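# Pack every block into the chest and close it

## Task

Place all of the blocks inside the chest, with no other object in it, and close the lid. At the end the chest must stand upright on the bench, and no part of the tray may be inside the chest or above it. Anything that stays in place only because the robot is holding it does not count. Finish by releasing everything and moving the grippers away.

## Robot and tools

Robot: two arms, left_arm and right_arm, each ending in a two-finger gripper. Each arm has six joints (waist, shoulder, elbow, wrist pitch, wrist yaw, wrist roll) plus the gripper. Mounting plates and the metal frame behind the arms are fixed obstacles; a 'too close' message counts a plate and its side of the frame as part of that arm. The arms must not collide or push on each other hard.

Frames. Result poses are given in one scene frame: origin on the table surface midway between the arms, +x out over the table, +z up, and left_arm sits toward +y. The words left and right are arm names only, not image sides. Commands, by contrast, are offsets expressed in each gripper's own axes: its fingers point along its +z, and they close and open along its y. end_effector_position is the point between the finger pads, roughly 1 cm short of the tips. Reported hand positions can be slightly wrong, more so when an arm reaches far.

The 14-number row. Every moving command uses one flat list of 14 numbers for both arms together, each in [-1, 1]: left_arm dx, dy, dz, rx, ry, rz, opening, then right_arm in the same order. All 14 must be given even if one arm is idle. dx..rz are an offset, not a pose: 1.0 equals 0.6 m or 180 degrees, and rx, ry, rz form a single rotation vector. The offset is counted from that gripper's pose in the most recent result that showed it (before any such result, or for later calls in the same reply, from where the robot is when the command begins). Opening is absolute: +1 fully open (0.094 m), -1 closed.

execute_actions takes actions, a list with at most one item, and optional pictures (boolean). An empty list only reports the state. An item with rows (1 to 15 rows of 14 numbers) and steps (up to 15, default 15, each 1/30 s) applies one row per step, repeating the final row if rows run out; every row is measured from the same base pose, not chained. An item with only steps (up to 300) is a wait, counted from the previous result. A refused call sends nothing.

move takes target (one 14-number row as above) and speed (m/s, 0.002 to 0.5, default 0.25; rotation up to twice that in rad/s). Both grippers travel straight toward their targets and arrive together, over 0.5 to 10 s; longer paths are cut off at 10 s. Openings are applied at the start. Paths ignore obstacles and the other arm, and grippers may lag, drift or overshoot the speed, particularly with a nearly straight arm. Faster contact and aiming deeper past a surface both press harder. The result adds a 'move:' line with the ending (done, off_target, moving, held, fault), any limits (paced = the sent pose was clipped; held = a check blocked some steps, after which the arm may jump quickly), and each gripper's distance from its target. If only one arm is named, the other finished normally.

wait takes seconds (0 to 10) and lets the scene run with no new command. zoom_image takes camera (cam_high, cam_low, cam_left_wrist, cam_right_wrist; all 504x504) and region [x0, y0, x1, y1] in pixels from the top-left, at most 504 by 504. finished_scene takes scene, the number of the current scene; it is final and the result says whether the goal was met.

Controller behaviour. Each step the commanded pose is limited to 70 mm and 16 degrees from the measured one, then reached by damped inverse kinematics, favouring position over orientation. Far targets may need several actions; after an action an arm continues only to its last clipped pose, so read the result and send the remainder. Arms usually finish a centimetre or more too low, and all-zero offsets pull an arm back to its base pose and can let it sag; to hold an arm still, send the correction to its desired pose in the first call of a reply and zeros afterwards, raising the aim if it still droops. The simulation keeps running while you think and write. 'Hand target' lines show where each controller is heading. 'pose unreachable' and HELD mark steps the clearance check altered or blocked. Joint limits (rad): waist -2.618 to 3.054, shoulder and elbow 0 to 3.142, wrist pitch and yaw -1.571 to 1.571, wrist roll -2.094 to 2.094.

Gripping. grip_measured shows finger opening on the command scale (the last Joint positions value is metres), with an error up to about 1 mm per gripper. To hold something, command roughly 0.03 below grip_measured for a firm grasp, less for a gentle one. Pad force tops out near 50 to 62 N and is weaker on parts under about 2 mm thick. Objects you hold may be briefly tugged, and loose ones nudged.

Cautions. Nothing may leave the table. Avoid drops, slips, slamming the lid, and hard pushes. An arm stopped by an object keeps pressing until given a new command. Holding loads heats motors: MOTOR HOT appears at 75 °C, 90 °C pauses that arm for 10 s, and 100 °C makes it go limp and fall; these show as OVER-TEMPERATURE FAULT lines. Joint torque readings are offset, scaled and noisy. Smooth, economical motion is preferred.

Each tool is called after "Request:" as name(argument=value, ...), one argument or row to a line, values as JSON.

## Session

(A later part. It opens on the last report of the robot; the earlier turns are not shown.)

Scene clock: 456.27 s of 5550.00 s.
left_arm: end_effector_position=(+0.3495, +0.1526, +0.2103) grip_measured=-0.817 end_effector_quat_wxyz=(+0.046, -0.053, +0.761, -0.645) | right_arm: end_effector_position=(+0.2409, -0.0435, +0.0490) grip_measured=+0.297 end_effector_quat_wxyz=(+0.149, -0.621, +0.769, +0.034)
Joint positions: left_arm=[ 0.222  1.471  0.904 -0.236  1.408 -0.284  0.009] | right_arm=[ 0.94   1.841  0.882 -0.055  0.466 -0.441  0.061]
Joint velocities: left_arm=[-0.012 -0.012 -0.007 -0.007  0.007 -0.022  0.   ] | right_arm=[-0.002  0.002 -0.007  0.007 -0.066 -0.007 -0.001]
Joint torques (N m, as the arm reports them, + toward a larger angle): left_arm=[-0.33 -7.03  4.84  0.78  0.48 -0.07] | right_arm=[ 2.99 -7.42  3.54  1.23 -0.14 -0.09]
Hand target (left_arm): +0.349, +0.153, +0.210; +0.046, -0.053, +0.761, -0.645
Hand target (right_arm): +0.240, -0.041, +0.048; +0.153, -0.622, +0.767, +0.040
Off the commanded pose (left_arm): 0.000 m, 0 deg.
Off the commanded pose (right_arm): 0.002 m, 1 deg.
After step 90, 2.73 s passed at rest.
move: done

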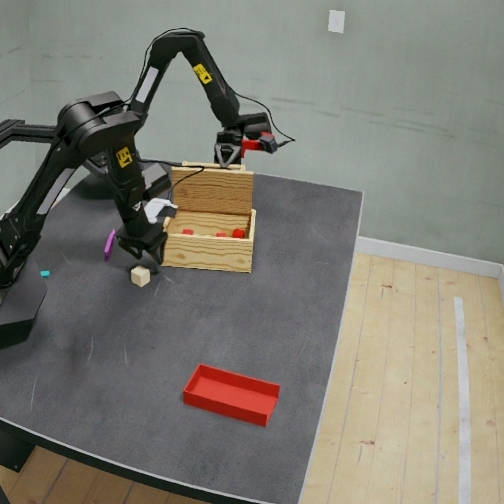

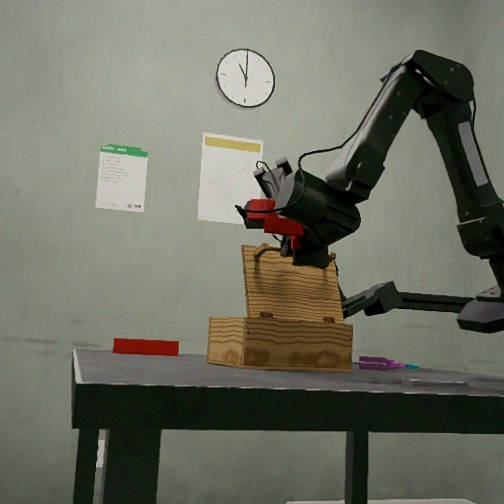

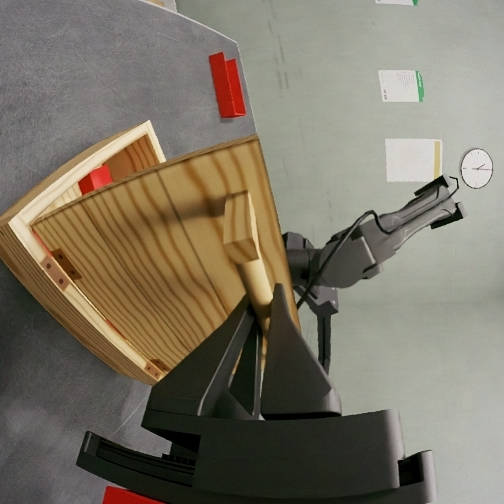

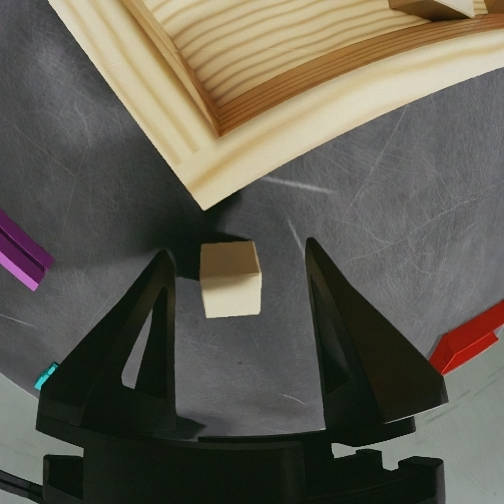

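Request:
move(
  target=[0,0,0,0,0,0,-1,0.059,0.005,0.041,0,0,0,0.3],
  speed=0.05,
)

Request:
execute_actions(
  actions=[
    {"rows":[[0,0,0,0,0,0,-1,0,0,0,0,0,0,-1]],"steps":15},
  ],
)

Scene clock: 460.97 s of 5550.00 s.
left_arm: end_effector_position=(+0.3495, +0.1526, +0.2103) grip_measured=-0.817 end_effector_quat_wxyz=(+0.046, -0.053, +0.761, -0.645) | right_arm: end_effector_position=(+0.2397, -0.0693, +0.0189) grip_measured=+0.297 end_effector_quat_wxyz=(+0.150, -0.616, +0.772, +0.029)
Joint positions: left_arm=[ 0.222  1.471  0.904 -0.236  1.408 -0.284  0.009] | right_arm=[ 0.869  1.874  0.767  0.122  0.44  -0.499  0.061]
Joint velocities: left_arm=[ 0.012 -0.012 -0.002  0.037  0.007 -0.051  0.   ] | right_arm=[ 0.017 -0.012 -0.007  0.037  0.037  0.022 -0.001]
Joint torques (N m, as the arm reports them, + toward a larger angle): left_arm=[ 0.02 -6.97  4.89  0.77  0.5  -0.04] | right_arm=[ 2.75 -6.71  2.19  1.24 -0.18 -0.08]
Hand target (left_arm): +0.349, +0.153, +0.210; +0.046, -0.053, +0.761, -0.645
Hand target (right_arm): +0.236, -0.070, +0.015; +0.148, -0.620, +0.769, +0.034
Off the commanded pose (left_arm): 0.000 m, 0 deg.
Off the commanded pose (right_arm): 0.005 m, 1 deg.
After step 90, 0.33 s passed at rest.
move: done

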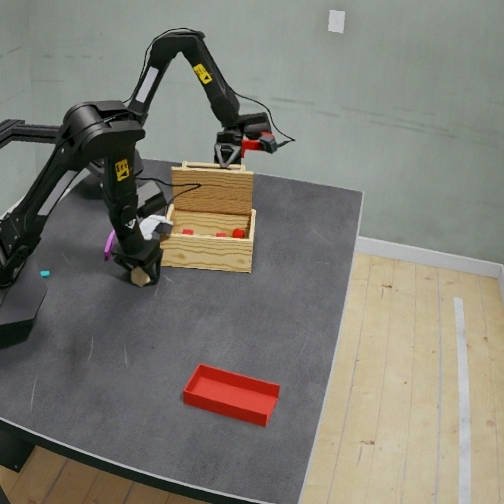

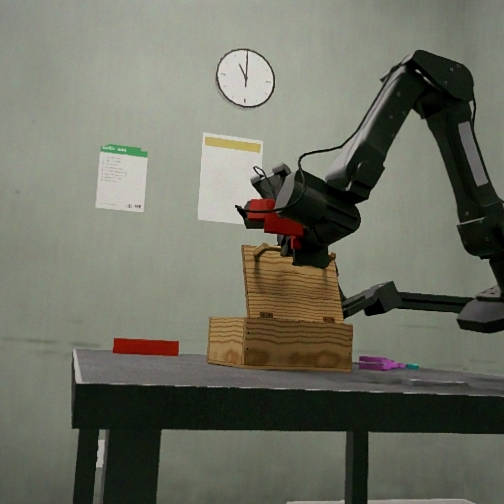

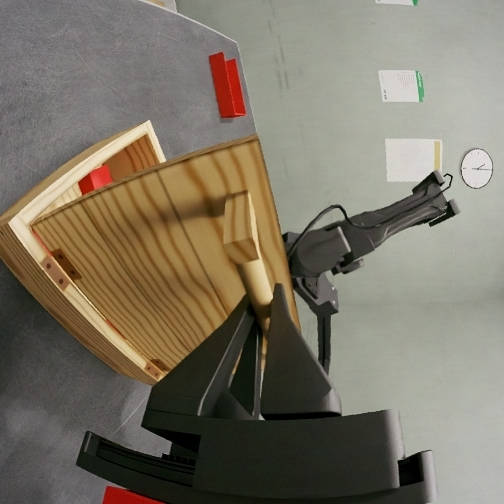

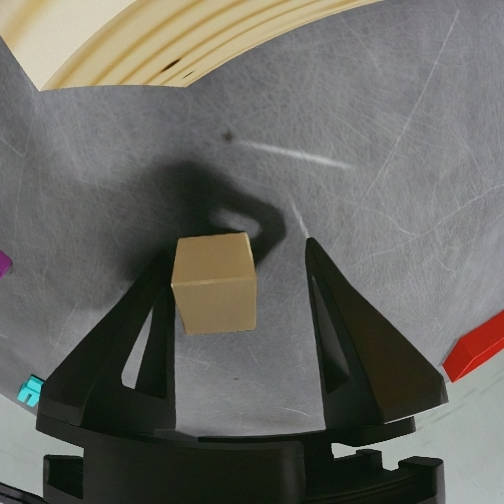

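Scene clock: 461.47 s of 5550.00 s.
left_arm: end_effector_position=(+0.3495, +0.1526, +0.2103) grip_measured=-0.817 end_effector_quat_wxyz=(+0.046, -0.053, +0.761, -0.645) | right_arm: end_effector_position=(+0.2397, -0.0693, +0.0189) grip_measured=-0.317 end_effector_quat_wxyz=(+0.150, -0.617, +0.772, +0.029)
Joint positions: left_arm=[ 0.222  1.471  0.904 -0.236  1.408 -0.284  0.009] | right_arm=[ 0.869  1.874  0.767  0.122  0.44  -0.499  0.032]
Joint velocities: left_arm=[-0.017  0.012  0.002 -0.022 -0.051  0.022 -0.001] | right_arm=[-0.002 -0.007 -0.012 -0.051 -0.022  0.007  0.001]
Joint torques (N m, as the arm reports them, + toward a larger angle): left_arm=[-0.13 -7.08  4.99  0.79  0.51 -0.01] | right_arm=[ 2.97 -7.26  3.28  1.01  0.    0.01]
Hand target (left_arm): +0.349, +0.153, +0.210; +0.046, -0.053, +0.761, -0.645
Hand target (right_arm): +0.240, -0.069, +0.019; +0.150, -0.617, +0.772, +0.029
Off the commanded pose (left_arm): 0.000 m, 0 deg.
Off the commanded pose (right_arm): 0.000 m, 0 deg.
Steps of this call (steps 1 to 15: all 15 steps of this action). Readings (end_effector_position):
1: left_arm (+0.3495, +0.1526, +0.2103) | right_arm (+0.2397, -0.0693, +0.0189)
2: left_arm (+0.3495, +0.1526, +0.2103) | right_arm (+0.2397, -0.0693, +0.0189)
4: left_arm (+0.3495, +0.1526, +0.2103) | right_arm (+0.2397, -0.0693, +0.0189)
8: left_arm (+0.3495, +0.1526, +0.2103) | right_arm (+0.2397, -0.0693, +0.0189)
15: the state above

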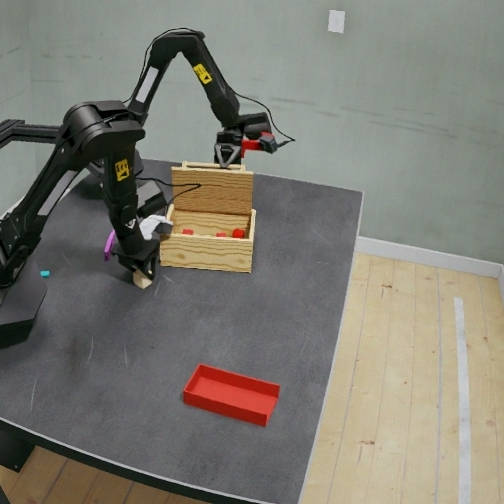

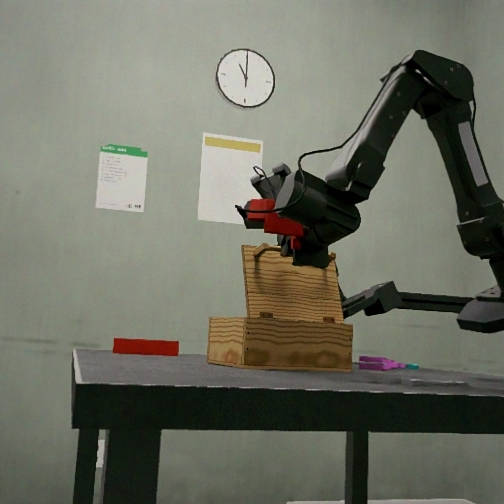

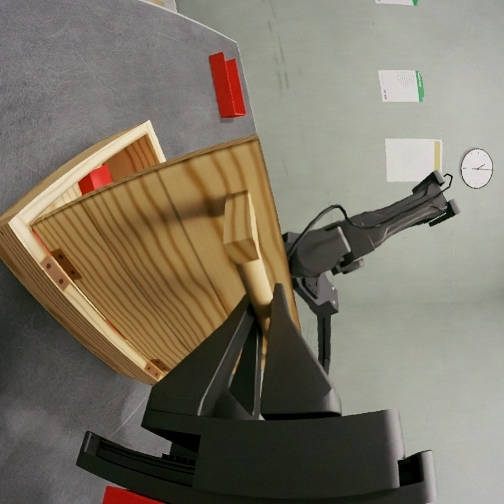

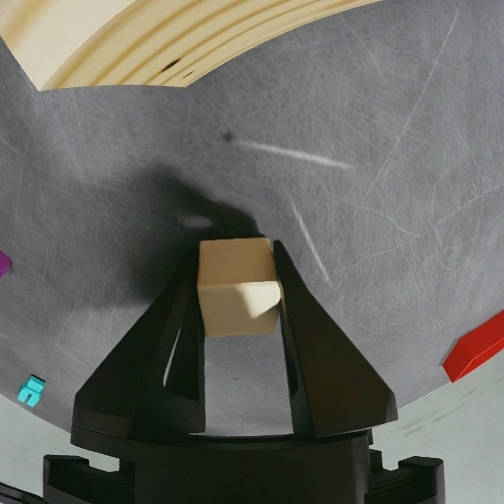

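Request:
move(
  target=[0,0,0,0,0,0,-1,-0.095,-0.172,-0.176,0,0,0,-1],
  speed=0.1,
)

Scene clock: 471.23 s of 5550.00 s.
left_arm: end_effector_position=(+0.3495, +0.1526, +0.2103) grip_measured=-0.817 end_effector_quat_wxyz=(+0.046, -0.053, +0.761, -0.645) | right_arm: end_effector_position=(+0.3217, -0.0696, +0.1340) grip_measured=-0.317 end_effector_quat_wxyz=(+0.133, -0.621, +0.772, +0.019)
Joint positions: left_arm=[ 0.222  1.471  0.904 -0.236  1.408 -0.284  0.009] | right_arm=[ 0.826  1.63   1.15  -0.53   0.428 -0.531  0.032]
Joint velocities: left_arm=[ 0.017  0.002  0.022 -0.007 -0.051 -0.007  0.   ] | right_arm=[-0.002  0.002 -0.002 -0.037 -0.007  0.022  0.   ]
Joint torques (N m, as the arm reports them, + toward a larger angle): left_arm=[-0.15 -6.94  4.85  0.78  0.53 -0.06] | right_arm=[ 2.5  -9.67  7.65  0.85 -0.16 -0.08]
Hand target (left_arm): +0.349, +0.153, +0.210; +0.046, -0.053, +0.761, -0.645
Hand target (right_arm): +0.331, -0.065, +0.149; +0.150, -0.617, +0.772, +0.028
Off the commanded pose (left_arm): 0.000 m, 0 deg.
Off the commanded pose (right_arm): 0.018 m, 2 deg.
After step 90, 4.57 s passed at rest.
move: off_target (right_arm)

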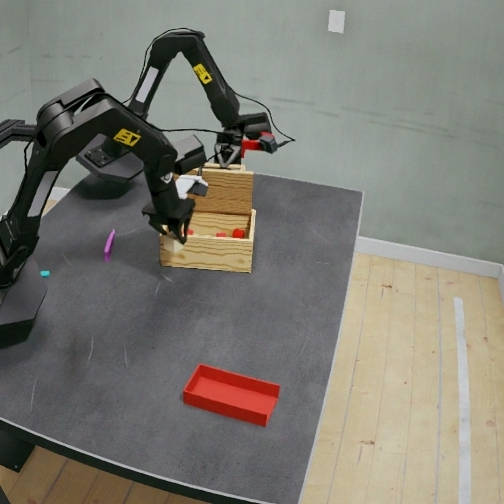

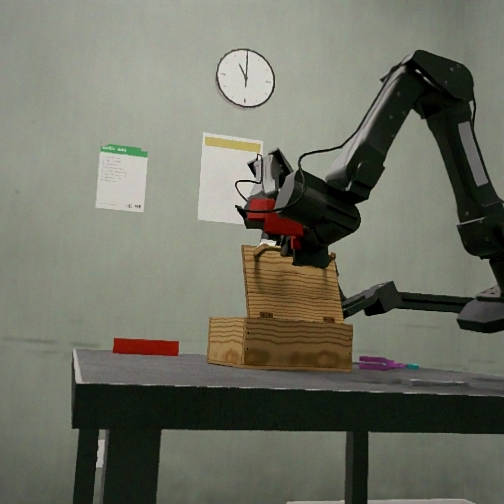

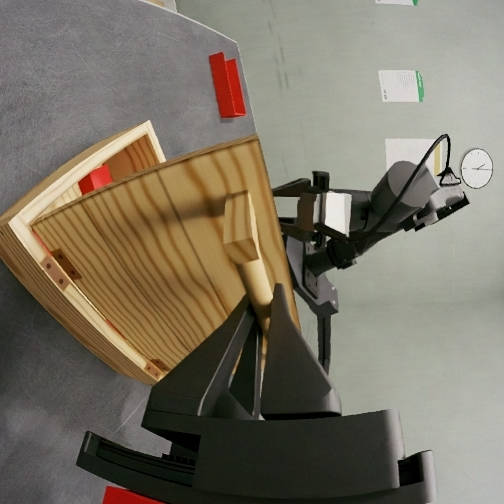

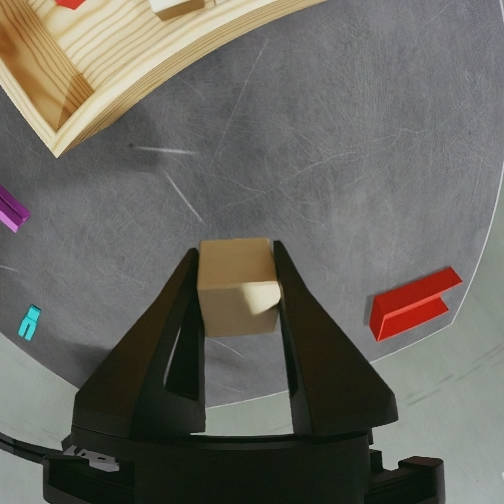

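Request:
move(
  target=[0,0,0,0,0,0,-1,-0.306,0.007,0.072,0,-0.19,0,-1],
  speed=0.08,
)

Scene clock: 479.60 s of 5550.00 s.
left_arm: end_effector_position=(+0.3508, +0.1565, +0.2103) grip_measured=-0.817 end_effector_quat_wxyz=(+0.049, -0.057, +0.761, -0.645) | right_arm: end_effector_position=(+0.3598, +0.0883, +0.1154) grip_measured=-0.317 end_effector_quat_wxyz=(+0.323, -0.585, +0.724, +0.172)
Joint positions: left_arm=[ 0.235  1.471  0.904 -0.236  1.415 -0.284  0.009] | right_arm=[ 0.832  1.971  1.301  0.102  0.16  -0.627  0.032]
Joint velocities: left_arm=[-0.002  0.017  0.012 -0.007 -0.022 -0.007 -0.   ] | right_arm=[ 0.017  0.002 -0.002  0.007  0.095 -0.007  0.001]
Joint torques (N m, as the arm reports them, + toward a larger angle): left_arm=[-1.03 -6.95  4.87  0.76  0.5  -0.05] | right_arm=[ 5.75 -8.78  8.74  2.09 -0.76 -0.14]
Hand target (left_arm): +0.349, +0.153, +0.210; +0.046, -0.053, +0.761, -0.645
Hand target (right_arm): +0.358, +0.113, +0.135; +0.353, -0.586, +0.702, +0.201
Off the commanded pose (left_arm): 0.004 m, 1 deg.
Off the commanded pose (right_arm): 0.032 m, 6 deg.
After step 90, 1.27 s passed at rest.
move: off_target (right_arm)

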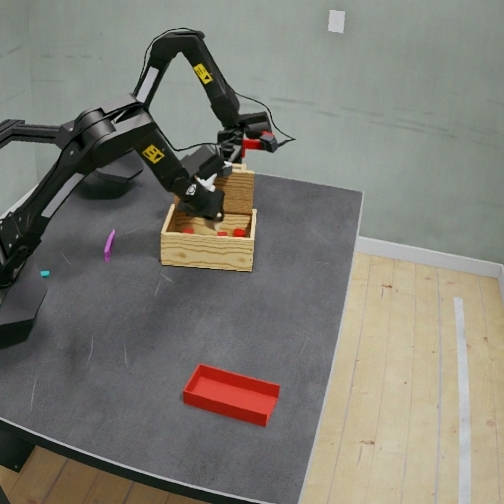

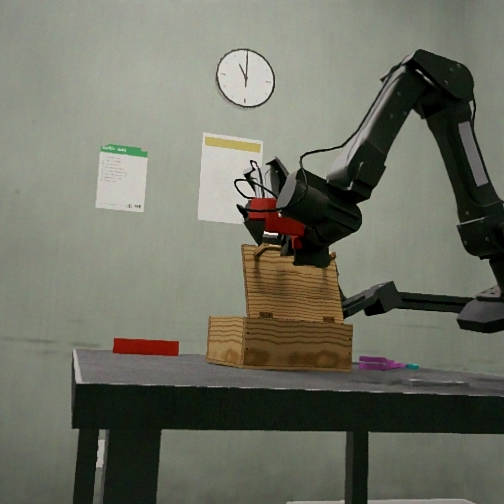

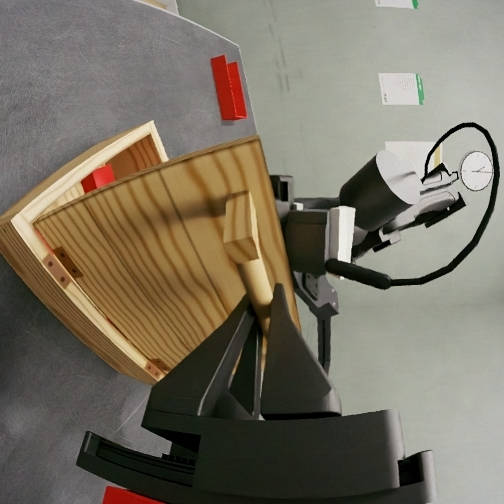

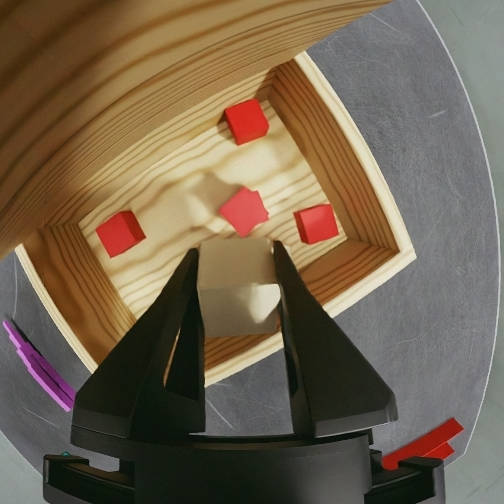

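Bumping the left arm; shift to +x as before and go deeper.

Request:
move(
  target=[0,0,0,0,0,0,-1,-0.035,-0.045,0.03,0,-0.04,0,-1],
  speed=0.05,
)

Scene clock: 483.67 s of 5550.00 s.
left_arm: end_effector_position=(+0.3509, +0.1568, +0.2104) grip_measured=-0.817 end_effector_quat_wxyz=(+0.049, -0.057, +0.761, -0.645) | right_arm: end_effector_position=(+0.3828, +0.0971, +0.1056) grip_measured=-0.317 end_effector_quat_wxyz=(+0.344, -0.577, +0.714, +0.198)
Joint positions: left_arm=[ 0.236  1.471  0.904 -0.236  1.416 -0.284  0.009] | right_arm=[ 0.772  2.032  1.356  0.162  0.057 -0.654  0.032]
Joint velocities: left_arm=[-0.012  0.002  0.002  0.007 -0.007  0.037  0.   ] | right_arm=[-0.012 -0.007  0.002  0.022 -0.007  0.037  0.   ]
Joint torques (N m, as the arm reports them, + toward a larger angle): left_arm=[-0.24 -6.98  4.91  0.76  0.48 -0.04] | right_arm=[  4.04 -10.6    7.99   1.92  -0.5   -0.09]
Hand target (left_arm): +0.351, +0.156, +0.210; +0.049, -0.056, +0.761, -0.645
Hand target (right_arm): +0.392, +0.107, +0.120; +0.368, -0.572, +0.703, +0.208
Off the commanded pose (left_arm): 0.000 m, 0 deg.
Off the commanded pose (right_arm): 0.020 m, 3 deg.
move: off_target (right_arm)

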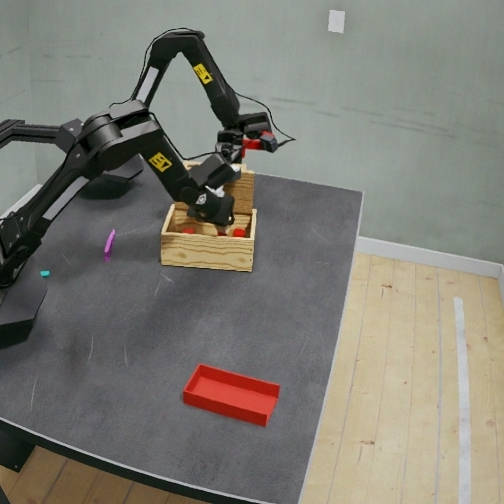

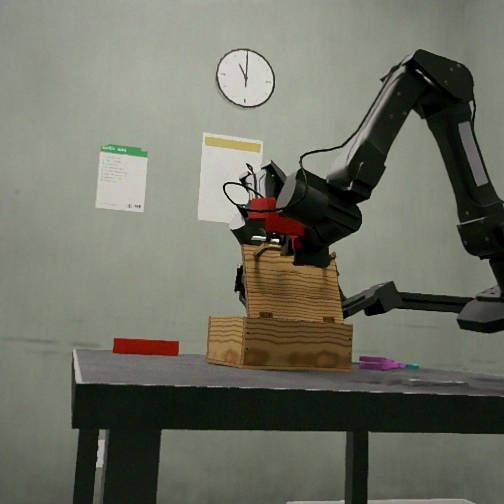

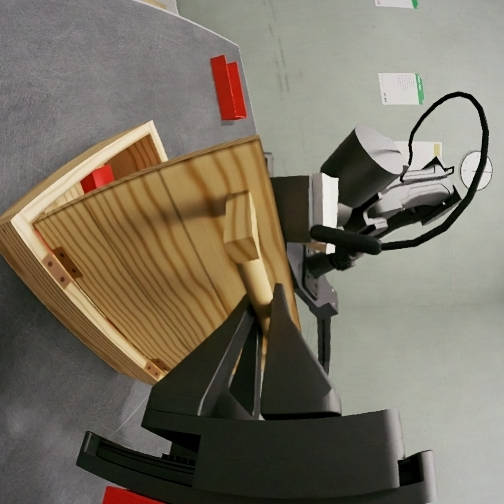

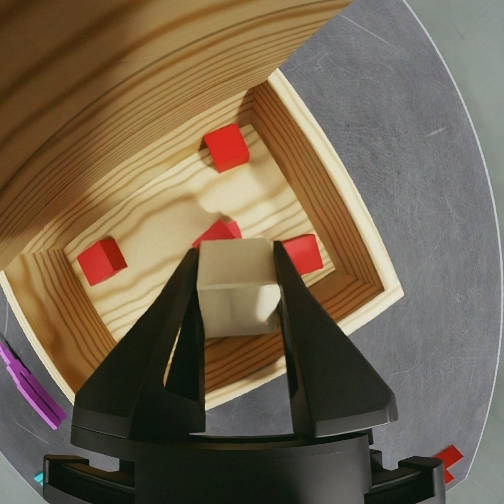

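Request:
move(
  target=[0,0,0,0,0,0,-1,-0.05,-0.01,0.03,0,-0.04,0,-1],
  speed=0.05,
)

Request:
execute_actions(
  actions=[
    {"rows":[[0,0,0,0,0,0,-1,0,0,0,0,0,0,0.3]],"steps":15},
  ],
  pictures=false,
)

Request:
move(
  target=[0,0,0,0,0,0,-1,0.1,0.1,-0.3,0,0.1,0,0.3],
  speed=0.1,
)

Scene clock: 493.83 s of 5550.00 s.
left_arm: end_effector_position=(+0.3513, +0.1580, +0.2104) grip_measured=-0.817 end_effector_quat_wxyz=(+0.050, -0.058, +0.761, -0.645) | right_arm: end_effector_position=(+0.3953, +0.1080, +0.0977) grip_measured=-0.317 end_effector_quat_wxyz=(+0.364, -0.564, +0.710, +0.213)
Joint positions: left_arm=[ 0.24   1.471  0.904 -0.236  1.418 -0.284  0.009] | right_arm=[ 0.75   2.091  1.395  0.23   0.012 -0.651  0.032]
Joint velocities: left_arm=[-0.022 -0.037  0.007 -0.095 -0.007 -0.037  0.001] | right_arm=[ 0.007 -0.007 -0.022  0.022  0.007  0.037 -0.001]
Joint torques (N m, as the arm reports them, + toward a larger angle): left_arm=[-0.37 -7.25  4.81  0.72  0.52 -0.02] | right_arm=[  5.6  -10.43   8.29   2.    -0.67  -0.01]
Hand target (left_arm): +0.351, +0.157, +0.210; +0.049, -0.057, +0.761, -0.645
Hand target (right_arm): +0.395, +0.127, +0.116; +0.388, -0.563, +0.691, +0.234
Off the commanded pose (left_arm): 0.001 m, 0 deg.
Off the commanded pose (right_arm): 0.027 m, 4 deg.
After step 90, 5.67 s passed at rest.
move: off_target (right_arm)

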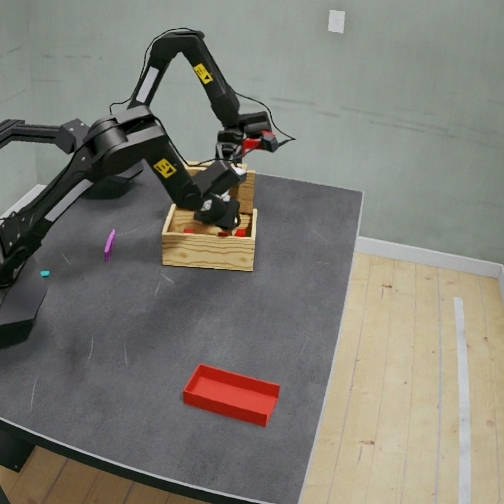

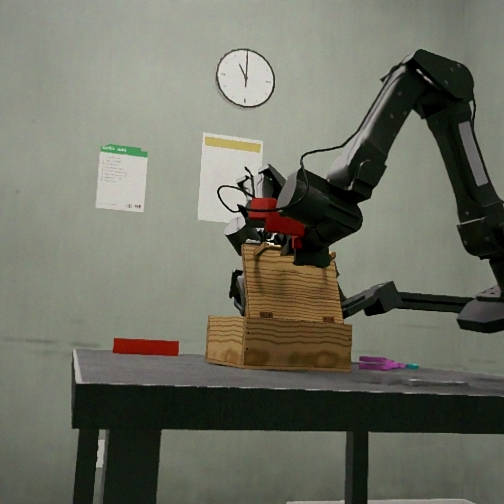

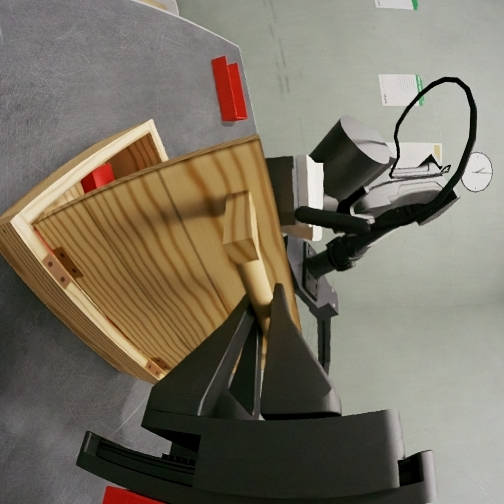

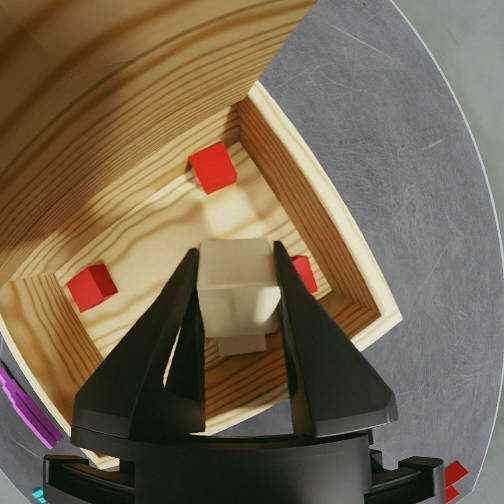

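Scene clock: 494.33 s of 5550.00 s.
left_arm: end_effector_position=(+0.3513, +0.1582, +0.2104) grip_measured=-0.817 end_effector_quat_wxyz=(+0.050, -0.058, +0.761, -0.645) | right_arm: end_effector_position=(+0.3969, +0.1066, +0.0968) grip_measured=+0.297 end_effector_quat_wxyz=(+0.364, -0.563, +0.711, +0.211)
Joint positions: left_arm=[ 0.241  1.471  0.904 -0.236  1.418 -0.284  0.009] | right_arm=[ 0.746  2.091  1.395  0.23   0.014 -0.65   0.061]
Joint velocities: left_arm=[-0.012  0.017  0.017 -0.051 -0.022 -0.037 -0.   ] | right_arm=[-0.017  0.002 -0.002  0.037  0.037  0.007  0.001]
Joint torques (N m, as the arm reports them, + toward a larger angle): left_arm=[-0.06 -6.94  5.02  0.81  0.53 -0.02] | right_arm=[  4.27 -11.18   5.34   1.71  -0.25   0.  ]
Hand target (left_arm): +0.351, +0.158, +0.210; +0.050, -0.058, +0.761, -0.645
Hand target (right_arm): +0.395, +0.108, +0.098; +0.364, -0.564, +0.710, +0.213
Off the commanded pose (left_arm): 0.000 m, 0 deg.
Off the commanded pose (right_arm): 0.002 m, 0 deg.
Steps of this call (steps 1 to 15: all 15 steps of this action). Readings (end_effector_position):
1: left_arm (+0.3513, +0.1582, +0.2104) | right_arm (+0.3960, +0.1074, +0.0974)
2: left_arm (+0.3513, +0.1582, +0.2104) | right_arm (+0.3964, +0.1070, +0.0971)
4: left_arm (+0.3513, +0.1582, +0.2104) | right_arm (+0.3969, +0.1067, +0.0969)
8: left_arm (+0.3513, +0.1582, +0.2104) | right_arm (+0.3969, +0.1066, +0.0968)
15: the state above

Scene clock: 497.10 s of 5550.00 s.
left_arm: end_effector_position=(+0.3513, +0.1582, +0.2104) grip_measured=-0.817 end_effector_quat_wxyz=(+0.050, -0.058, +0.761, -0.645) | right_arm: end_effector_position=(+0.2908, -0.0453, +0.1548) grip_measured=+0.297 end_effector_quat_wxyz=(+0.245, -0.592, +0.759, +0.114)
Joint positions: left_arm=[ 0.241  1.471  0.904 -0.236  1.418 -0.284  0.009] | right_arm=[ 0.891  1.462  0.865 -0.159  0.319 -0.526  0.061]
Joint velocities: left_arm=[-0.017  0.002 -0.002 -0.037  0.007 -0.022 -0.001] | right_arm=[ 0.007 -0.007 -0.012  0.037 -0.007  0.051 -0.001]
Joint torques (N m, as the arm reports them, + toward a larger angle): left_arm=[-0.01 -7.    4.9   0.78  0.51 -0.06] | right_arm=[ 3.8  -8.29  4.73  1.33 -0.06  0.1 ]
Hand target (left_arm): +0.351, +0.158, +0.210; +0.050, -0.058, +0.761, -0.645
Hand target (right_arm): +0.286, -0.045, +0.163; +0.250, -0.590, +0.758, +0.120
Off the commanded pose (left_arm): 0.000 m, 0 deg.
Off the commanded pose (right_arm): 0.010 m, 1 deg.
move: done

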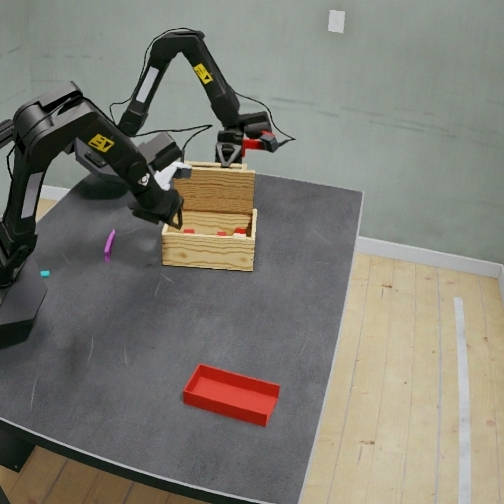

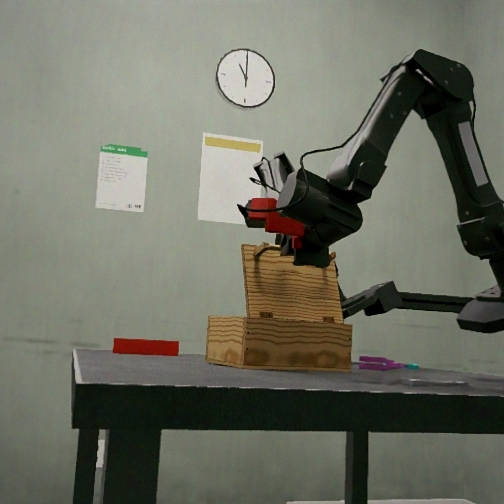

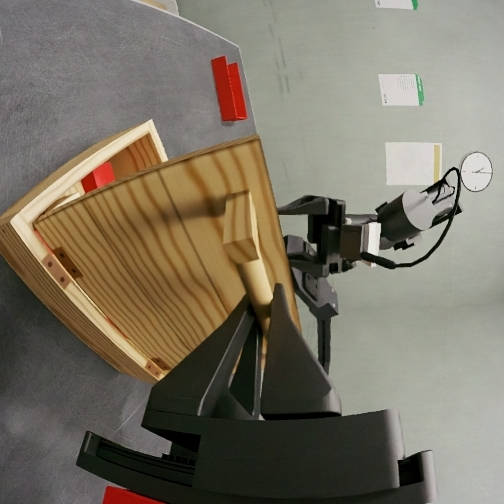

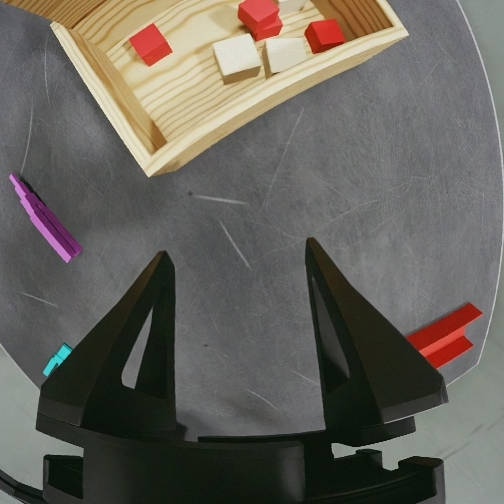

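Request:
move(
  target=[0,0.0045,0.098,-0.167,0,0,-1,0.15,0.1,-0.1,0,0,0,0.3],
  speed=0.08,
)

Request:
move(
  target=[0,0.0045,0.098,-0.167,0,0,-1,0,0,0,0,0,0,0.3],
  speed=0.08,
)

Request:
move(
  target=[0,0.003,0.06,-0.1,0,0,-1,0,0,0,0,0,0,0.3],
  speed=0.06,
)

Scene clock: 508.43 s of 5550.00 s.
left_arm: end_effector_position=(+0.3577, +0.1037, +0.1902) grip_measured=-0.817 end_effector_quat_wxyz=(+0.030, -0.072, +0.900, -0.429) | right_arm: end_effector_position=(+0.2069, -0.1328, +0.1512) grip_measured=+0.297 end_effector_quat_wxyz=(+0.240, -0.595, +0.759, +0.110)
Joint positions: left_arm=[-0.105  1.367  1.045 -0.436  0.688 -0.458  0.009] | right_arm=[ 1.022  1.037  0.43  -0.196  0.419 -0.429  0.061]
Joint velocities: left_arm=[-0.027 -0.007 -0.017 -0.037 -0.007 -0.022 -0.001] | right_arm=[ 0.002 -0.002 -0.017 -0.022 -0.007 -0.007 -0.001]
Joint torques (N m, as the arm reports them, + toward a larger angle): left_arm=[-1.74 -7.52  7.58  0.61  0.26  0.01] | right_arm=[ 2.3  -4.33  4.88  1.32  0.01  0.11]
Hand target (left_arm): +0.359, +0.103, +0.197; +0.031, -0.066, +0.903, -0.424
Hand target (right_arm): +0.204, -0.133, +0.155; +0.246, -0.592, +0.759, +0.114
Off the commanded pose (left_arm): 0.009 m, 1 deg.
Off the commanded pose (right_arm): 0.004 m, 1 deg.
After step 90, 4.73 s passed at rest.
move: done

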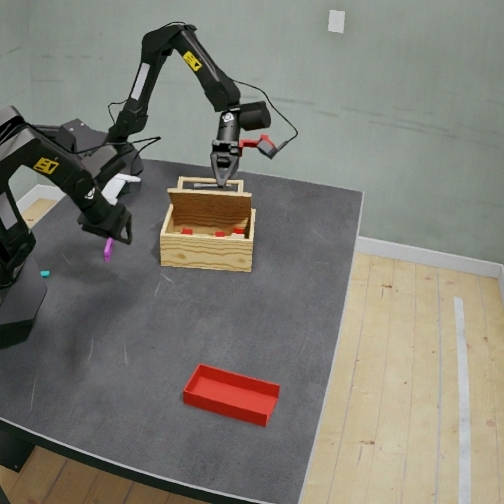

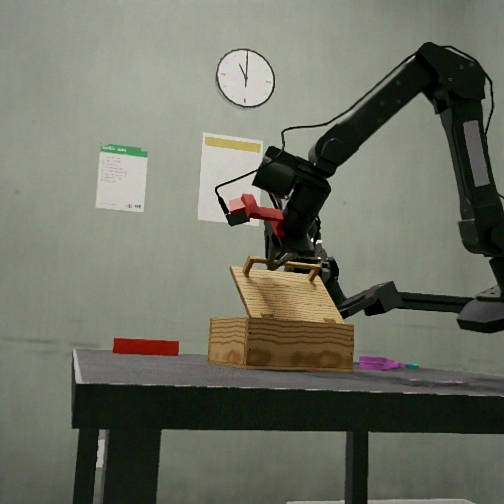

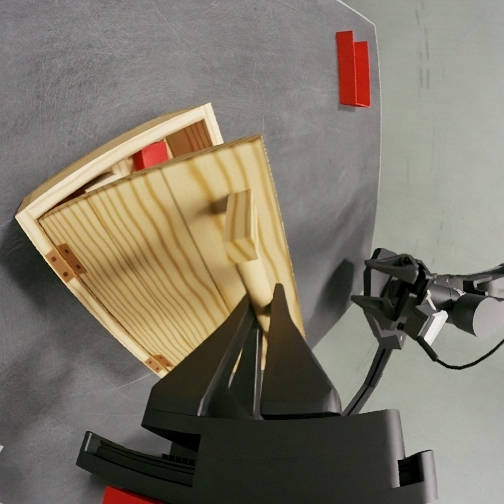

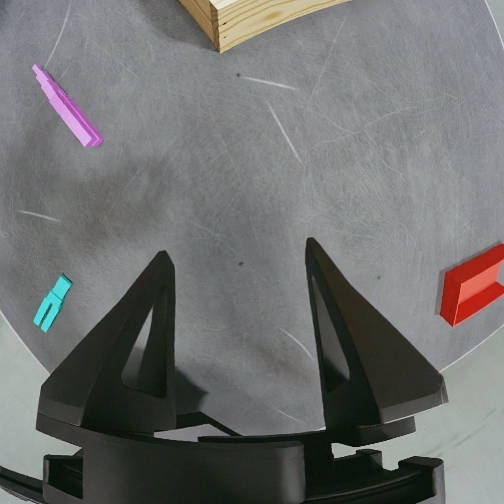

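Scene clock: 512.03 s of 5550.00 s.
left_arm: end_effector_position=(+0.3626, +0.0645, +0.1440) grip_measured=-0.817 end_effector_quat_wxyz=(+0.004, -0.081, +0.980, -0.184) | right_arm: end_effector_position=(+0.2069, -0.1328, +0.1512) grip_measured=+0.297 end_effector_quat_wxyz=(+0.240, -0.595, +0.759, +0.110)
Joint positions: left_arm=[-0.437  1.621  1.36  -0.7    0.026 -0.641  0.009] | right_arm=[ 1.022  1.037  0.43  -0.196  0.419 -0.429  0.061]
Joint velocities: left_arm=[-0.007  0.037 -0.017  0.007 -0.051  0.007  0.001] | right_arm=[ 0.007 -0.007 -0.002  0.022  0.022 -0.007 -0.   ]
Joint torques (N m, as the arm reports them, + toward a larger angle): left_arm=[-3.37 -8.26  7.91  0.49 -0.01 -0.01] | right_arm=[ 1.   -2.32  5.64  1.37 -0.05  0.  ]
Hand target (left_arm): +0.365, +0.062, +0.152; +0.008, -0.074, +0.981, -0.180
Hand target (right_arm): +0.207, -0.133, +0.151; +0.240, -0.595, +0.759, +0.110
Off the commanded pose (left_arm): 0.008 m, 1 deg.
Off the commanded pose (right_arm): 0.000 m, 0 deg.
move: done

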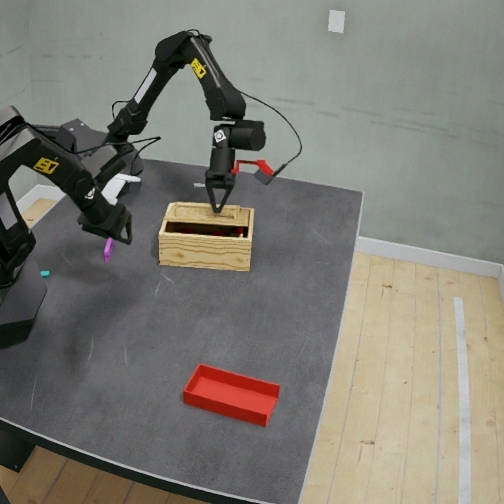

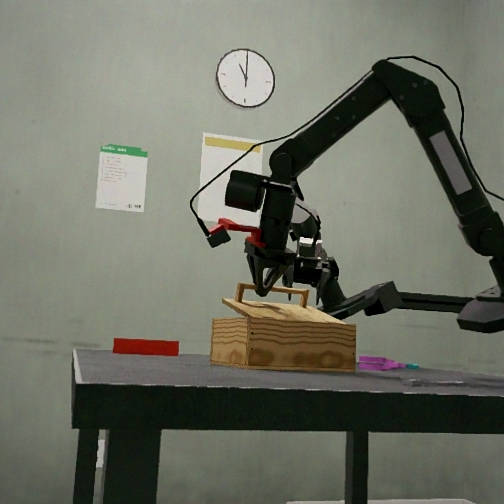

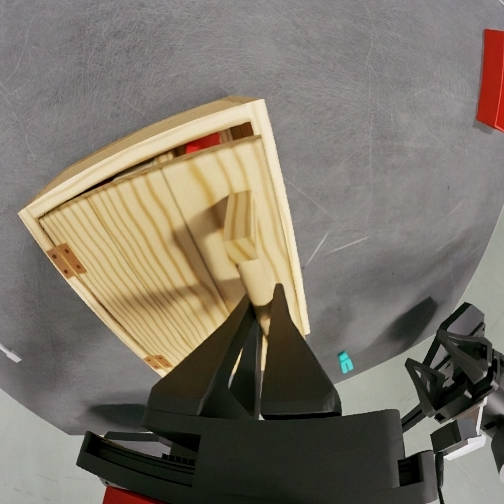

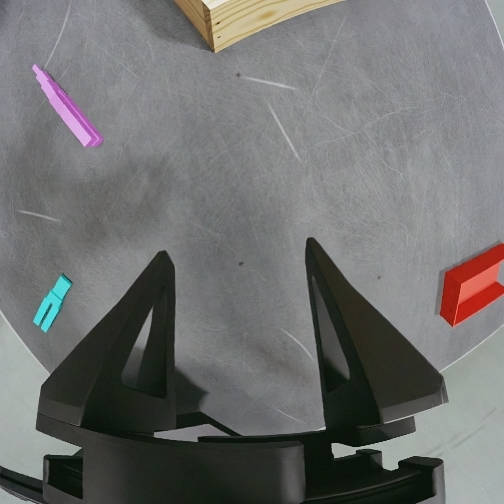

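Scene clock: 514.90 s of 5550.00 s.
left_arm: end_effector_position=(+0.3650, +0.0539, +0.1120) grip_measured=-0.817 end_effector_quat_wxyz=(-0.011, -0.084, +0.995, -0.044) | right_arm: end_effector_position=(+0.2069, -0.1328, +0.1512) grip_measured=+0.297 end_effector_quat_wxyz=(+0.240, -0.595, +0.759, +0.110)
Joint positions: left_arm=[-0.538  1.861  1.61  -0.908 -0.238 -0.761  0.009] | right_arm=[ 1.022  1.037  0.43  -0.196  0.419 -0.429  0.061]
Joint velocities: left_arm=[-0.012 -0.002  0.012 -0.007  0.007 -0.022 -0.   ] | right_arm=[-0.017 -0.017  0.007 -0.022  0.037 -0.095 -0.001]
Joint torques (N m, as the arm reports them, + toward a larger angle): left_arm=[-3.71 -8.09  7.    0.25 -0.22 -0.11] | right_arm=[ 1.   -2.32  5.65  1.37 -0.05  0.  ]
Hand target (left_arm): +0.365, +0.053, +0.111; -0.009, -0.079, +0.996, -0.029
Hand target (right_arm): +0.207, -0.133, +0.151; +0.240, -0.595, +0.759, +0.110
Off the commanded pose (left_arm): 0.003 m, 2 deg.
Off the commanded pose (right_arm): 0.000 m, 0 deg.
move: done

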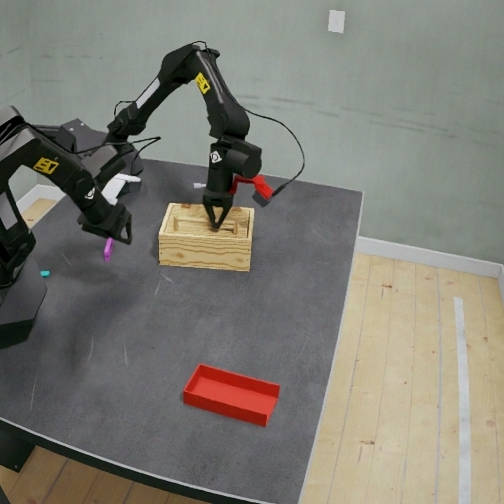

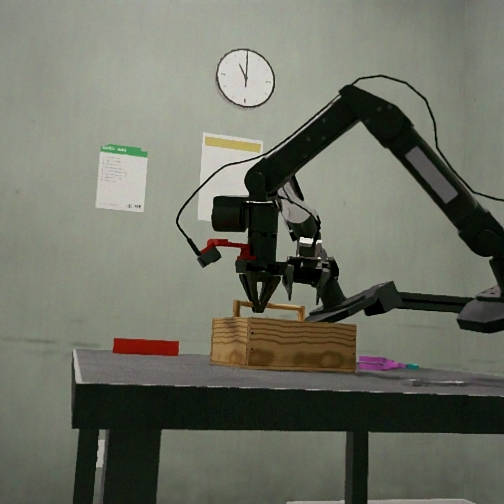

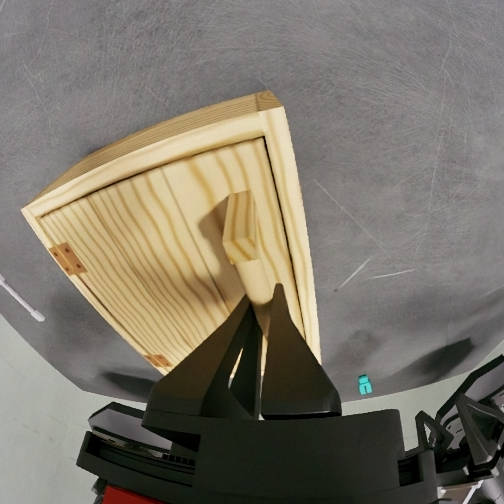

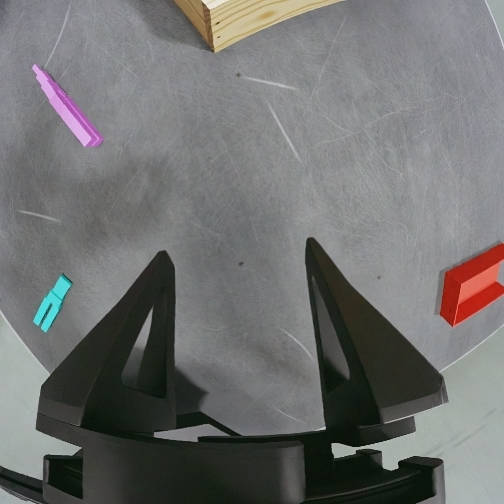

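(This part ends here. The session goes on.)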